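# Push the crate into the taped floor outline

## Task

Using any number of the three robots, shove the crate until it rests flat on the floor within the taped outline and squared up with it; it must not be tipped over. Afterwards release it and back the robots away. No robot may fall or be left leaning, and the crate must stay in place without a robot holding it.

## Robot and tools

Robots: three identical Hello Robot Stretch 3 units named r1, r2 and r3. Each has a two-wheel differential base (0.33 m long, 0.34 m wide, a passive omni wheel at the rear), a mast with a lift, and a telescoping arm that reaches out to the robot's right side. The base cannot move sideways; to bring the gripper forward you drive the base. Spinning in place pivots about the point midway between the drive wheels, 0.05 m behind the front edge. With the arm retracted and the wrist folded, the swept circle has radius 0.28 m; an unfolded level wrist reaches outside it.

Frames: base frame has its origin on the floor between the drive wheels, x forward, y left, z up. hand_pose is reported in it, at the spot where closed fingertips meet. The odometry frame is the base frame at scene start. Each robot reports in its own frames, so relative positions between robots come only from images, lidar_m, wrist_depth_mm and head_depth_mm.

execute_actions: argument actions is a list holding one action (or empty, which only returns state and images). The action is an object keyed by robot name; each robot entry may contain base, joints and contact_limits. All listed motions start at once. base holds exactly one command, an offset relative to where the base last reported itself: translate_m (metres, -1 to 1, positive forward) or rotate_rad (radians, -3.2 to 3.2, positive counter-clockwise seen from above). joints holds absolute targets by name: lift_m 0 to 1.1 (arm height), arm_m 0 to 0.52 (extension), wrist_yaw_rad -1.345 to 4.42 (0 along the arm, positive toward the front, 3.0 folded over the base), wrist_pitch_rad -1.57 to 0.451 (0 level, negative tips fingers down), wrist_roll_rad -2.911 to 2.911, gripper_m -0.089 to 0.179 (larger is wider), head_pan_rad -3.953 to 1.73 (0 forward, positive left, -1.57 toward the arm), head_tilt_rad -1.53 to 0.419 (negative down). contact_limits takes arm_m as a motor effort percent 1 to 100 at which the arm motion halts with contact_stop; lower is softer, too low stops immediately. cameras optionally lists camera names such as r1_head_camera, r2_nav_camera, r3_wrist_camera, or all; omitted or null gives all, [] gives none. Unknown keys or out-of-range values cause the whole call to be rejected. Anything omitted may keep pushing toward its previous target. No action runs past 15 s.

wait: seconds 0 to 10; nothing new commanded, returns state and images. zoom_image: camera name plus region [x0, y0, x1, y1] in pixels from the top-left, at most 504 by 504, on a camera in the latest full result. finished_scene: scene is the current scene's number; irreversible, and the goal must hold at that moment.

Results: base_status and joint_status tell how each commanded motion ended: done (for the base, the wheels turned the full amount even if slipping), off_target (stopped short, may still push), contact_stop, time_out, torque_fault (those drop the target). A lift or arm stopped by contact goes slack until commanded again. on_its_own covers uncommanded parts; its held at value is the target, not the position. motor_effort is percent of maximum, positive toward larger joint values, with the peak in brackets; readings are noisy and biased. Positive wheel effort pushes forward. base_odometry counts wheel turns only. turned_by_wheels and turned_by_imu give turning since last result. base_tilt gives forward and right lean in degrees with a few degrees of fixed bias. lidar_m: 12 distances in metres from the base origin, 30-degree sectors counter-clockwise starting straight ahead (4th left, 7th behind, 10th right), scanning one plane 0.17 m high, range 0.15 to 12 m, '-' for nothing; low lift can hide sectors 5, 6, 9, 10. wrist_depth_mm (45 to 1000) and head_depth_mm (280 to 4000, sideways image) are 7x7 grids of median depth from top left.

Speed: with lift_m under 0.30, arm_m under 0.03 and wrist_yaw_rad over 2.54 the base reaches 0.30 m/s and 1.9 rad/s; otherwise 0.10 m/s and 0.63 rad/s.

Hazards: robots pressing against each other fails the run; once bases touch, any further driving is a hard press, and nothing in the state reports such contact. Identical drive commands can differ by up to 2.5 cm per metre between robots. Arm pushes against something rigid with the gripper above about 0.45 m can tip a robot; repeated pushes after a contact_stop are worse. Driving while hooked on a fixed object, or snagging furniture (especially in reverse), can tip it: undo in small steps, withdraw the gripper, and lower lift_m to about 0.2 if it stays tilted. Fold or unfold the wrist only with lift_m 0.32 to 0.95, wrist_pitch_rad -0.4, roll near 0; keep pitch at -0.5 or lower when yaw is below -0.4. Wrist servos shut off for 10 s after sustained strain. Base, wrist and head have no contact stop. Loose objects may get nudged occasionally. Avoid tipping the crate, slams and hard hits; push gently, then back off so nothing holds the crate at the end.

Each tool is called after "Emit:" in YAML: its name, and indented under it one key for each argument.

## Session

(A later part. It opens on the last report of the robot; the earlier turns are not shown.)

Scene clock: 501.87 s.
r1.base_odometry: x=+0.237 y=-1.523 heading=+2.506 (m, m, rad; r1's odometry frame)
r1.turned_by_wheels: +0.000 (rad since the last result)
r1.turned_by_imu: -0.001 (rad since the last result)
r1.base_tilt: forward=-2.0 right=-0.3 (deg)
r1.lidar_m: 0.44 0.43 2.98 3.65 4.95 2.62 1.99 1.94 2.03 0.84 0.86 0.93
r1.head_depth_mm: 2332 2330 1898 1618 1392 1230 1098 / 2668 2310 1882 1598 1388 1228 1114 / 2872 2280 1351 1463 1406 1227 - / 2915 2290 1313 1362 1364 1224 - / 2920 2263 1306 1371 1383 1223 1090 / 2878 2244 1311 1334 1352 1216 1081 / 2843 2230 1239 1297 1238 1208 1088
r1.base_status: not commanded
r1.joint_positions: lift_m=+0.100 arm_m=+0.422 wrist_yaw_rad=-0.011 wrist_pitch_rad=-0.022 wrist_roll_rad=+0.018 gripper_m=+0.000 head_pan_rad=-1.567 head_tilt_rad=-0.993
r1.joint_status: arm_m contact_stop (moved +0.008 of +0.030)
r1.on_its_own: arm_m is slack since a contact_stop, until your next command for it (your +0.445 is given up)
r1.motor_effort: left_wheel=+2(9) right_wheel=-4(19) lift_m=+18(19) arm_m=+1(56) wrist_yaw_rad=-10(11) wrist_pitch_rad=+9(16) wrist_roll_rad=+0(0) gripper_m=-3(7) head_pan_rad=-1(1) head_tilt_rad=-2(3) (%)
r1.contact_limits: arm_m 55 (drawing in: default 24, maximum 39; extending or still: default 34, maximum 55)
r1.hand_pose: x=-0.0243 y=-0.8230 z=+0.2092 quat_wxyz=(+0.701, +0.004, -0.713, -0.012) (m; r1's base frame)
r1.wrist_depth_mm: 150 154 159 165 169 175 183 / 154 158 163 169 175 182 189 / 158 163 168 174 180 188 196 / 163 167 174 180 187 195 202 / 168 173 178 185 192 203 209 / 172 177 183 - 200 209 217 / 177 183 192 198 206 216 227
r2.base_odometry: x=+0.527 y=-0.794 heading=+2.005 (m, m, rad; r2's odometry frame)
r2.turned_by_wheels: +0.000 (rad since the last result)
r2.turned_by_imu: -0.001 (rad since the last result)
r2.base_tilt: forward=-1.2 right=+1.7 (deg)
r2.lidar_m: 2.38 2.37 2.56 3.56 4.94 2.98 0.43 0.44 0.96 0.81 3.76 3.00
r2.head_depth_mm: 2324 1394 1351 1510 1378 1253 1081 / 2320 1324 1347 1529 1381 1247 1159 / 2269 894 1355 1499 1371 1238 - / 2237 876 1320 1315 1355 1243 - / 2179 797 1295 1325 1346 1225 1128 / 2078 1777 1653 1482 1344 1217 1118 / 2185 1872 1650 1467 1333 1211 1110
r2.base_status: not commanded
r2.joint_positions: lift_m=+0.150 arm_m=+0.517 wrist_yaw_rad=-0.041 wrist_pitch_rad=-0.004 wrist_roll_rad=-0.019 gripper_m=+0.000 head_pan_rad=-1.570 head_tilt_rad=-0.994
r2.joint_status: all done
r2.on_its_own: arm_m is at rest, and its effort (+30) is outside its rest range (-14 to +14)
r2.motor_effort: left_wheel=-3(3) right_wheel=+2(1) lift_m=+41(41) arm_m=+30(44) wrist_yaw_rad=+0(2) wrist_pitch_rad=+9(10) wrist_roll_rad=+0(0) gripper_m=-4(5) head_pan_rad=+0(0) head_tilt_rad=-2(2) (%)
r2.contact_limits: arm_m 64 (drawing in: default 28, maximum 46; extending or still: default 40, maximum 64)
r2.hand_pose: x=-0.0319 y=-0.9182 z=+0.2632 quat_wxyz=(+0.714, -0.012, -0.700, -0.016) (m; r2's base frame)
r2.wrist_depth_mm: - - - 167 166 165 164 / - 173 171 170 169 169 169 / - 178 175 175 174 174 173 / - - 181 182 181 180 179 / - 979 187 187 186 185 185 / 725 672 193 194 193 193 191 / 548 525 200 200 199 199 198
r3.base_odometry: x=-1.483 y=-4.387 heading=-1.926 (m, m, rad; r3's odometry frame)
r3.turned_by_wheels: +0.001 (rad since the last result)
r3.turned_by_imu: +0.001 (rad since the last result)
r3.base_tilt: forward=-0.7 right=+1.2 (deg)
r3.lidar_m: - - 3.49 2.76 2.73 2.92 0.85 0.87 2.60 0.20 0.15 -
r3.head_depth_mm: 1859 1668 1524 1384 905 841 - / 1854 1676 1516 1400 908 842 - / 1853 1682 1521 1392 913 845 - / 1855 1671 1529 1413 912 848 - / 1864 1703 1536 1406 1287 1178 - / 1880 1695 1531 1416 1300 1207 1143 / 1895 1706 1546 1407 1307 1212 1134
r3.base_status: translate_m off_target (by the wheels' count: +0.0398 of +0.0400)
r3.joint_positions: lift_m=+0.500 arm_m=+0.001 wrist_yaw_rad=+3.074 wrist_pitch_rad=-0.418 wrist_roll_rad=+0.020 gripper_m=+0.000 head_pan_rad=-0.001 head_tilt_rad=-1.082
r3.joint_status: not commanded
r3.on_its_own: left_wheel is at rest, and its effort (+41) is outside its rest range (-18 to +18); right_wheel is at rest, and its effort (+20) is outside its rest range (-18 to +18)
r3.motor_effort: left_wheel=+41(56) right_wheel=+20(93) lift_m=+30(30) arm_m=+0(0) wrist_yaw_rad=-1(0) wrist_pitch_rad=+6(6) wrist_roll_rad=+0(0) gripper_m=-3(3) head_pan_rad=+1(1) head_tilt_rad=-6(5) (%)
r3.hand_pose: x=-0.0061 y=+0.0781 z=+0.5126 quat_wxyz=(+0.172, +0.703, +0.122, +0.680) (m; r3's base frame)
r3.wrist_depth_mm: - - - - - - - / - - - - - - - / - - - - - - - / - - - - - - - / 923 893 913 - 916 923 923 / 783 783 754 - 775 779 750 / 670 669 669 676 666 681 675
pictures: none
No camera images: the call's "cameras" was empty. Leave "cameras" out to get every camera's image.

Emit:
execute_actions:
  actions:
    - {"r1":{"joints":{"arm_m":0.41},"base":{"translate_m":-0.11}}}
  cameras: []

Emit:
execute_actions:
  actions:
    - {"r1":{"joints":{"arm_m":0.458},"contact_limits":{"arm_m":100}},"r3":{"base":{"translate_m":0.02}}}
  cameras: ["r1_head_camera"]

Emit:
execute_actions:
  actions:
    - {"r1":{"joints":{"arm_m":0.3}},"r2":{"joints":{"arm_m":0.3}},"r3":{"base":{"translate_m":-0.12}}}
  cameras: ["r1_head_camera","r2_head_camera","r3_head_camera"]

Scene clock: 506.47 s.
r1.base_odometry: x=+0.325 y=-1.588 heading=+2.506 (m, m, rad; r1's odometry frame)
r1.turned_by_wheels: +0.000 (rad since the last result)
r1.turned_by_imu: +0.001 (rad since the last result)
r1.base_tilt: forward=-2.0 right=-0.5 (deg)
r1.lidar_m: 0.55 0.53 3.08 3.65 4.90 2.48 1.89 1.84 1.93 0.85 0.87 0.99
r1.head_depth_mm: 2256 2269 1905 1609 1401 1233 1105 / 2545 2321 1903 1601 1389 1231 1117 / 2813 2296 1883 1589 1400 1223 - / 2910 2287 1322 1394 1351 1218 - / 2903 2285 1305 1384 1362 1214 1089 / 2900 2252 1302 1349 1375 1208 1086 / 2808 2244 1291 1319 1315 1213 1090
r1.base_status: done
r1.joint_positions: lift_m=+0.100 arm_m=+0.410 wrist_yaw_rad=-0.018 wrist_pitch_rad=-0.022 wrist_roll_rad=+0.017 gripper_m=+0.000 head_pan_rad=-1.567 head_tilt_rad=-0.993
r1.joint_status: all done
r1.motor_effort: left_wheel=+0(2) right_wheel=+0(9) lift_m=+18(19) arm_m=-2(3) wrist_yaw_rad=-2(11) wrist_pitch_rad=+9(9) wrist_roll_rad=+0(0) gripper_m=-3(2) head_pan_rad=-1(1) head_tilt_rad=-4(3) (%)
r1.hand_pose: x=-0.0261 y=-0.8108 z=+0.2092 quat_wxyz=(+0.701, +0.001, -0.713, -0.014) (m; r1's base frame)
r1.wrist_depth_mm: 167 171 178 184 192 - - / 172 177 184 190 196 - - / 176 182 188 196 203 - - / 180 186 195 201 210 - - / 185 191 199 207 216 786 780 / 190 198 205 - 226 552 549 / 196 204 214 221 231 425 423
r2.base_odometry: x=+0.527 y=-0.794 heading=+2.005 (m, m, rad; r2's odometry frame)
r2.turned_by_wheels: +0.000 (rad since the last result)
r2.turned_by_imu: -0.001 (rad since the last result)
r2.base_tilt: forward=-1.3 right=+1.7 (deg)
r2.lidar_m: 2.39 2.36 2.56 3.58 4.95 2.98 0.53 2.37 0.96 0.81 3.75 3.00
r2.head_depth_mm: 2331 1390 1348 1526 1381 1265 1146 / 2284 1335 1343 1530 1380 1250 1155 / 2286 895 1350 1497 1357 1238 - / 2241 876 1315 1318 1367 1247 - / 2177 801 1290 1328 1343 1225 1127 / 2079 1777 1652 1472 1337 1215 1119 / 2187 1868 1638 1465 1324 1213 1108
r2.base_status: not commanded
r2.joint_positions: lift_m=+0.150 arm_m=+0.517 wrist_yaw_rad=-0.041 wrist_pitch_rad=-0.004 wrist_roll_rad=-0.019 gripper_m=+0.000 head_pan_rad=-1.570 head_tilt_rad=-0.994
r2.joint_status: not commanded
r2.on_its_own: arm_m is at rest, and its effort (+30) is outside its rest range (-14 to +14)
r2.motor_effort: left_wheel=-3(3) right_wheel=+1(1) lift_m=+41(41) arm_m=+30(30) wrist_yaw_rad=+0(1) wrist_pitch_rad=+9(9) wrist_roll_rad=+0(0) gripper_m=-4(3) head_pan_rad=+0(1) head_tilt_rad=-2(2) (%)
r2.hand_pose: x=-0.0319 y=-0.9182 z=+0.2632 quat_wxyz=(+0.714, -0.012, -0.700, -0.016) (m; r2's base frame)
r2.wrist_depth_mm: - - - 168 166 164 164 / - 172 170 171 170 169 168 / - 178 176 175 175 174 174 / - - 180 181 181 180 179 / - 979 187 186 185 185 185 / 729 676 192 194 192 192 192 / 541 531 200 200 199 198 198
r3.base_odometry: x=-1.483 y=-4.387 heading=-1.926 (m, m, rad; r3's odometry frame)
r3.turned_by_wheels: +0.000 (rad since the last result)
r3.turned_by_imu: +0.000 (rad since the last result)
r3.base_tilt: forward=-0.7 right=+1.3 (deg)
r3.lidar_m: - - 3.49 2.75 2.73 2.93 0.85 0.93 2.61 0.20 0.15 -
r3.head_depth_mm: 1846 1674 1511 1401 907 841 - / 1860 1675 1512 1396 910 840 - / 1850 1682 1523 1403 910 845 - / 1862 1677 1524 1406 911 846 - / 1877 1683 1535 1406 1284 1180 - / 1881 1694 1522 1417 1308 1211 1137 / 1883 1712 1535 1413 1296 1213 1138
r3.base_status: not commanded
r3.joint_positions: lift_m=+0.500 arm_m=+0.001 wrist_yaw_rad=+3.074 wrist_pitch_rad=-0.418 wrist_roll_rad=+0.020 gripper_m=+0.000 head_pan_rad=-0.001 head_tilt_rad=-1.082
r3.joint_status: not commanded
r3.on_its_own: left_wheel is at rest, and its effort (+41) is outside its rest range (-18 to +18); right_wheel is at rest, and its effort (+20) is outside its rest range (-18 to +18)
r3.motor_effort: left_wheel=+41(41) right_wheel=+20(20) lift_m=+30(29) arm_m=+0(0) wrist_yaw_rad=+0(0) wrist_pitch_rad=+6(6) wrist_roll_rad=+0(0) gripper_m=-3(3) head_pan_rad=+0(0) head_tilt_rad=-5(6) (%)
r3.hand_pose: x=-0.0061 y=+0.0781 z=+0.5126 quat_wxyz=(+0.172, +0.703, +0.122, +0.680) (m; r3's base frame)
r3.wrist_depth_mm: - - - - - - - / - - - - - - - / - - - - - - - / - - - - - - - / 919 890 896 - 914 903 923 / 768 786 766 - 766 787 784 / 673 661 656 666 675 667 678
pictures: none
No camera images: the call's "cameras" was empty. Leave "cameras" out to get every camera's image.

Scene clock: 508.47 s.
r1.base_odometry: x=+0.325 y=-1.588 heading=+2.506 (m, m, rad; r1's odometry frame)
r1.turned_by_wheels: +0.000 (rad since the last result)
r1.turned_by_imu: -0.002 (rad since the last result)
r1.base_tilt: forward=-2.0 right=-0.4 (deg)
r1.lidar_m: 0.55 0.53 3.08 3.63 4.91 2.49 1.89 1.84 1.93 0.86 0.88 0.99
r1.head_depth_mm: 2226 2276 1907 1611 1402 1232 1101 / 2540 2322 1896 1615 1389 1228 1121 / 2792 2319 1877 1611 1386 1227 - / 2945 2277 1320 1387 1361 1221 - / 2905 2282 1316 1401 1376 1211 1093 / 2908 2290 1304 1375 1379 1216 1091 / 2843 2260 1309 1322 1307 1213 1085
r1.base_status: not commanded
r1.joint_positions: lift_m=+0.100 arm_m=+0.454 wrist_yaw_rad=-0.021 wrist_pitch_rad=-0.031 wrist_roll_rad=+0.017 gripper_m=+0.000 head_pan_rad=-1.567 head_tilt_rad=-0.993
r1.joint_status: arm_m off_target (ended at +0.454, target +0.458)
r1.on_its_own: arm_m is at rest, and its effort (+50) is outside its rest range (-14 to +14)
r1.motor_effort: left_wheel=-1(4) right_wheel=+0(2) lift_m=+18(19) arm_m=+50(54) wrist_yaw_rad=+1(3) wrist_pitch_rad=+12(16) wrist_roll_rad=+0(0) gripper_m=-8(7) head_pan_rad=-1(1) head_tilt_rad=-2(3) (%)
r1.contact_limits: arm_m 55 (drawing in: default 24, maximum 39; extending or still: default 34, maximum 55)
r1.hand_pose: x=-0.0267 y=-0.8542 z=+0.2070 quat_wxyz=(+0.701, +0.004, -0.713, -0.018) (m; r1's base frame)
r1.wrist_depth_mm: 142 146 151 158 164 - - / 146 149 156 162 170 - - / 149 154 161 168 174 - - / 154 159 166 173 181 - - / 159 163 171 178 188 753 750 / 163 169 174 184 194 536 537 / 168 175 183 191 201 414 415
r2.base_odometry: x=+0.527 y=-0.794 heading=+2.005 (m, m, rad; r2's odometry frame)
r2.turned_by_wheels: +0.000 (rad since the last result)
r2.turned_by_imu: -0.001 (rad since the last result)
r2.base_tilt: forward=-1.1 right=+1.8 (deg)
r2.lidar_m: 2.39 2.36 2.56 3.56 4.95 2.97 0.53 2.38 0.97 0.81 3.76 2.99
r2.head_depth_mm: 2322 1394 1359 1527 1369 1261 1147 / 2296 1340 1361 1534 1366 1249 1156 / 2259 894 1365 1497 1363 1246 - / 2245 875 1322 1312 1353 1242 - / 2165 798 1296 1330 1345 1225 1127 / 2077 1766 1656 1479 1340 1212 1113 / 2192 1861 1649 1461 1321 1203 1107
r2.base_status: not commanded
r2.joint_positions: lift_m=+0.150 arm_m=+0.518 wrist_yaw_rad=-0.045 wrist_pitch_rad=-0.003 wrist_roll_rad=-0.019 gripper_m=+0.000 head_pan_rad=-1.570 head_tilt_rad=-0.994
r2.joint_status: not commanded
r2.on_its_own: arm_m is at rest, and its effort (+20) is outside its rest range (-14 to +14)
r2.motor_effort: left_wheel=-4(5) right_wheel=+3(2) lift_m=+41(41) arm_m=+20(30) wrist_yaw_rad=+4(5) wrist_pitch_rad=+9(9) wrist_roll_rad=+0(0) gripper_m=-3(4) head_pan_rad=+0(0) head_tilt_rad=-2(2) (%)
r2.hand_pose: x=-0.0331 y=-0.9189 z=+0.2635 quat_wxyz=(+0.714, -0.014, -0.700, -0.018) (m; r2's base frame)
r2.wrist_depth_mm: - - - 168 169 169 169 / - 172 170 171 172 173 173 / - 177 176 176 177 177 178 / - - 181 182 183 184 185 / - - 187 - 189 189 190 / 759 687 192 - 196 197 196 / 549 530 199 200 202 202 202
r3.base_odometry: x=-1.490 y=-4.405 heading=-1.926 (m, m, rad; r3's odometry frame)
r3.turned_by_wheels: +0.000 (rad since the last result)
r3.turned_by_imu: -0.001 (rad since the last result)
r3.base_tilt: forward=-0.7 right=+1.3 (deg)
r3.lidar_m: - - 3.50 2.75 2.74 2.94 0.85 0.94 2.61 0.22 0.15 -
r3.head_depth_mm: 1850 1671 1511 1388 906 841 - / 1868 1689 1521 1399 913 843 - / 1867 1682 1527 1400 909 846 - / 1858 1682 1537 1403 910 849 - / 1877 1679 1543 1408 1273 1182 - / 1881 1687 1531 1408 1303 1203 1143 / 1895 1698 1544 1415 1307 1213 1141
r3.base_status: translate_m off_target (by the wheels' count: +0.0199 of +0.0200)
r3.joint_positions: lift_m=+0.500 arm_m=+0.001 wrist_yaw_rad=+3.074 wrist_pitch_rad=-0.418 wrist_roll_rad=+0.020 gripper_m=+0.000 head_pan_rad=-0.001 head_tilt_rad=-1.082
r3.joint_status: not commanded
r3.on_its_own: left_wheel is at rest, and its effort (+22) is outside its rest range (-18 to +18)
r3.motor_effort: left_wheel=+22(48) right_wheel=+13(79) lift_m=+30(30) arm_m=+0(0) wrist_yaw_rad=+0(0) wrist_pitch_rad=+6(6) wrist_roll_rad=+0(0) gripper_m=-3(3) head_pan_rad=+0(0) head_tilt_rad=-5(5) (%)
r3.hand_pose: x=-0.0061 y=+0.0781 z=+0.5126 quat_wxyz=(+0.172, +0.703, +0.122, +0.680) (m; r3's base frame)
r3.wrist_depth_mm: - - - - - - - / - - - - - - - / - - - - - - - / - - - - - - - / 908 890 904 - 900 904 915 / 765 763 755 - 766 791 785 / 655 680 656 670 661 661 653
pictures: r1_head_camera (sideways: a quarter turn clockwise sets it upright)
Images, in order (width x height): r1_head_camera 896x504.

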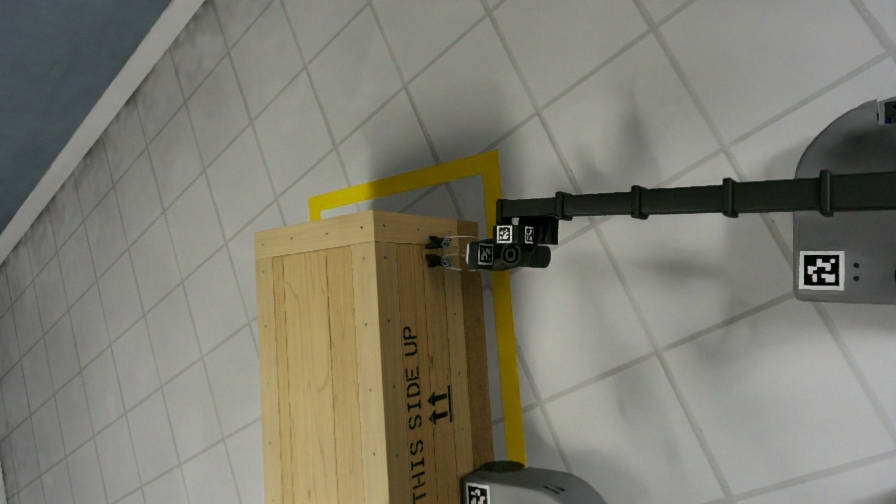

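Scene clock: 511.33 s.
r1.base_odometry: x=+0.325 y=-1.588 heading=+2.506 (m, m, rad; r1's odometry frame)
r1.turned_by_wheels: +0.000 (rad since the last result)
r1.turned_by_imu: +0.001 (rad since the last result)
r1.base_tilt: forward=-2.0 right=-0.4 (deg)
r1.lidar_m: 0.54 0.53 3.09 3.65 4.92 2.49 1.89 1.83 1.92 0.86 0.85 0.85
r1.head_depth_mm: 2219 2275 1919 1609 1400 1232 1102 / 2555 2312 1906 1605 1397 1230 1117 / 2805 2314 1891 1592 1414 1232 - / 2910 2294 1322 1424 1430 1224 - / 2906 2281 1310 1403 1382 1214 1086 / 2876 2256 1300 1372 1374 1217 1086 / 2871 2247 1290 1341 1320 1211 1090
r1.base_status: not commanded
r1.joint_positions: lift_m=+0.100 arm_m=+0.300 wrist_yaw_rad=-0.020 wrist_pitch_rad=-0.023 wrist_roll_rad=+0.017 gripper_m=+0.000 head_pan_rad=-1.567 head_tilt_rad=-0.993
r1.joint_status: all done
r1.motor_effort: left_wheel=+1(1) right_wheel=+0(3) lift_m=+19(18) arm_m=-2(25) wrist_yaw_rad=+0(4) wrist_pitch_rad=+9(11) wrist_roll_rad=+0(0) gripper_m=-3(7) head_pan_rad=-1(1) head_tilt_rad=-3(4) (%)
r1.hand_pose: x=-0.0265 y=-0.7008 z=+0.2089 quat_wxyz=(+0.701, +0.001, -0.713, -0.015) (m; r1's base frame)
r1.wrist_depth_mm: 268 277 290 299 - - - / 275 287 297 310 - - - / 281 295 305 319 - - - / 290 301 313 327 - - - / 299 311 322 340 777 780 767 / 305 315 327 - 560 555 545 / 313 327 346 363 417 427 422
r2.base_odometry: x=+0.527 y=-0.794 heading=+2.005 (m, m, rad; r2's odometry frame)
r2.turned_by_wheels: +0.000 (rad since the last result)
r2.turned_by_imu: +0.000 (rad since the last result)
r2.base_tilt: forward=-1.2 right=+1.7 (deg)
r2.lidar_m: 2.40 2.36 2.56 3.57 4.92 2.97 0.53 2.38 0.97 0.69 3.75 2.99
r2.head_depth_mm: 2303 1393 1352 1546 1390 1251 1145 / 2291 1369 1352 1526 1370 1247 1163 / 2265 1355 1351 1467 1360 1240 - / 2242 1355 1354 1312 1308 1238 - / 2197 809 748 1281 1313 1227 1123 / 700 730 1573 1473 1332 1216 1117 / 2153 1873 1641 1468 1332 1213 1109
r2.base_status: not commanded
r2.joint_positions: lift_m=+0.150 arm_m=+0.300 wrist_yaw_rad=-0.041 wrist_pitch_rad=-0.002 wrist_roll_rad=-0.019 gripper_m=+0.000 head_pan_rad=-1.570 head_tilt_rad=-0.994
r2.joint_status: all done
r2.motor_effort: left_wheel=-2(5) right_wheel=+1(3) lift_m=+41(41) arm_m=-4(22) wrist_yaw_rad=+1(5) wrist_pitch_rad=+8(8) wrist_roll_rad=+0(0) gripper_m=-3(5) head_pan_rad=+0(1) head_tilt_rad=-2(3) (%)
r2.hand_pose: x=-0.0319 y=-0.7013 z=+0.2638 quat_wxyz=(+0.714, -0.013, -0.700, -0.016) (m; r2's base frame)
r2.wrist_depth_mm: - - - - - - - / 166 - - - 390 394 388 / 165 - - 393 397 404 403 / 163 - - 409 407 407 411 / 162 - 974 418 421 424 425 / 160 700 699 - 437 438 437 / 161 260 272 243 256 262 450
r3.base_odometry: x=-1.448 y=-4.293 heading=-1.926 (m, m, rad; r3's odometry frame)
r3.turned_by_wheels: +0.000 (rad since the last result)
r3.turned_by_imu: -0.001 (rad since the last result)
r3.base_tilt: forward=-0.7 right=+1.2 (deg)
r3.lidar_m: 0.17 0.18 3.31 2.70 2.69 2.87 0.73 0.84 2.67 0.75 0.25 0.18
r3.head_depth_mm: 1843 1676 1517 982 906 1154 - / 1851 1661 1524 982 911 1162 - / 1859 1673 1520 982 910 1161 - / 1868 1678 1525 987 909 1175 - / 1884 1686 1540 1395 1285 1203 - / 1873 1706 1539 1414 1306 1209 1137 / 1889 1709 1550 1408 1299 1211 1140
r3.base_status: done
r3.joint_positions: lift_m=+0.500 arm_m=+0.001 wrist_yaw_rad=+3.074 wrist_pitch_rad=-0.418 wrist_roll_rad=+0.020 gripper_m=+0.000 head_pan_rad=-0.001 head_tilt_rad=-1.082
r3.joint_status: not commanded
r3.motor_effort: left_wheel=+1(17) right_wheel=+1(10) lift_m=+30(30) arm_m=+0(0) wrist_yaw_rad=-1(0) wrist_pitch_rad=+6(6) wrist_roll_rad=+0(0) gripper_m=-3(3) head_pan_rad=+1(0) head_tilt_rad=-5(4) (%)
r3.hand_pose: x=-0.0061 y=+0.0781 z=+0.5126 quat_wxyz=(+0.172, +0.703, +0.122, +0.680) (m; r3's base frame)
r3.wrist_depth_mm: - - - - - - - / - - - - - - - / - - - - - - - / - - - - - - - / 907 881 923 - 911 897 924 / 770 773 767 - 793 766 781 / 660 673 663 669 664 663 676
pictures: r1_head_camera (sideways: a quarter turn clockwise sets it upright), r2_head_camera (sideways: a quarter turn clockwise sets it upright), r3_head_camera (sideways: a quarter turn clockwise sets it upright)
Images, in order (width x height): r1_head_camera 896x504, r2_head_camera 896x504, r3_head_camera 896x504.

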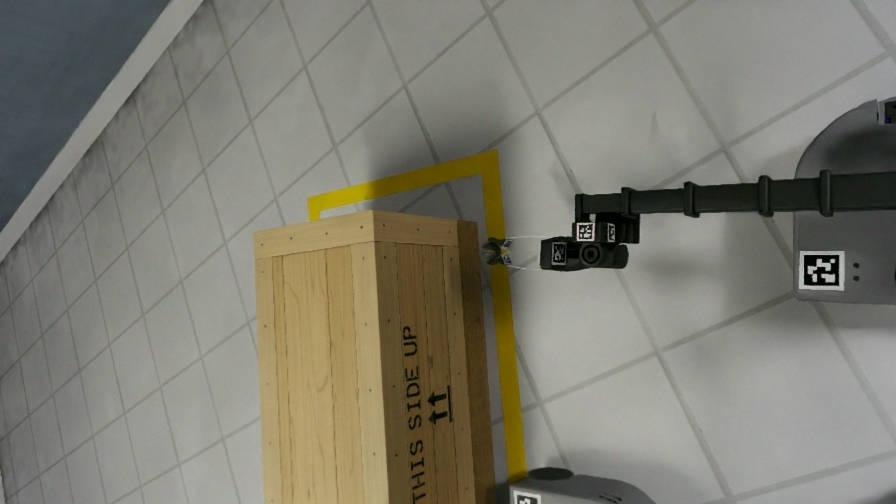

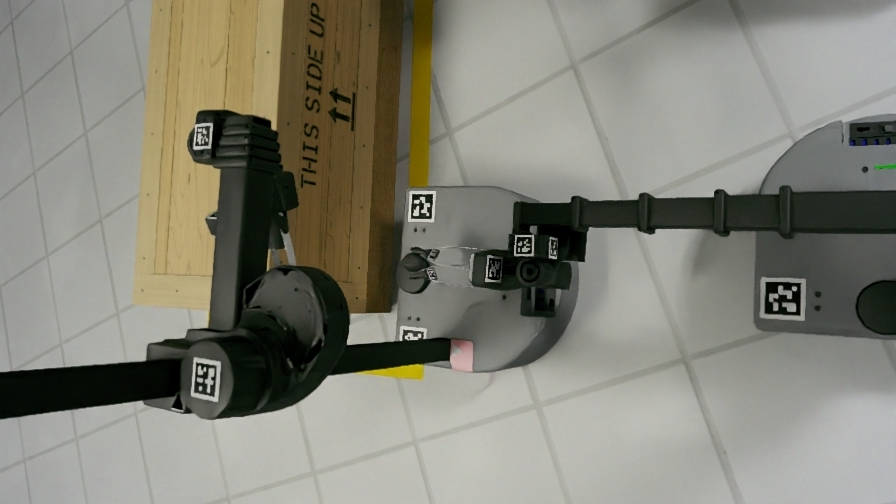

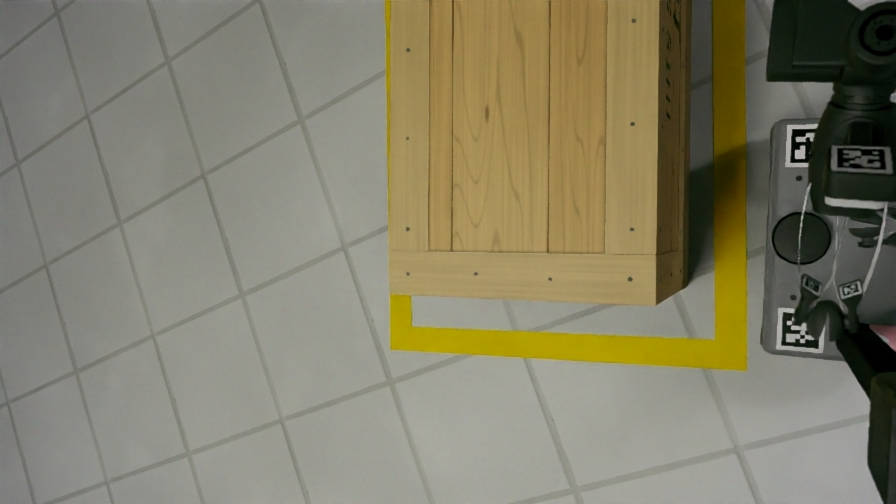

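The crate is inside the tape with about 2.5–4 cm of margin and is lined up with the outline.

Emit:
finished_scene:
  scene: 2

The scene is finished: the task was done.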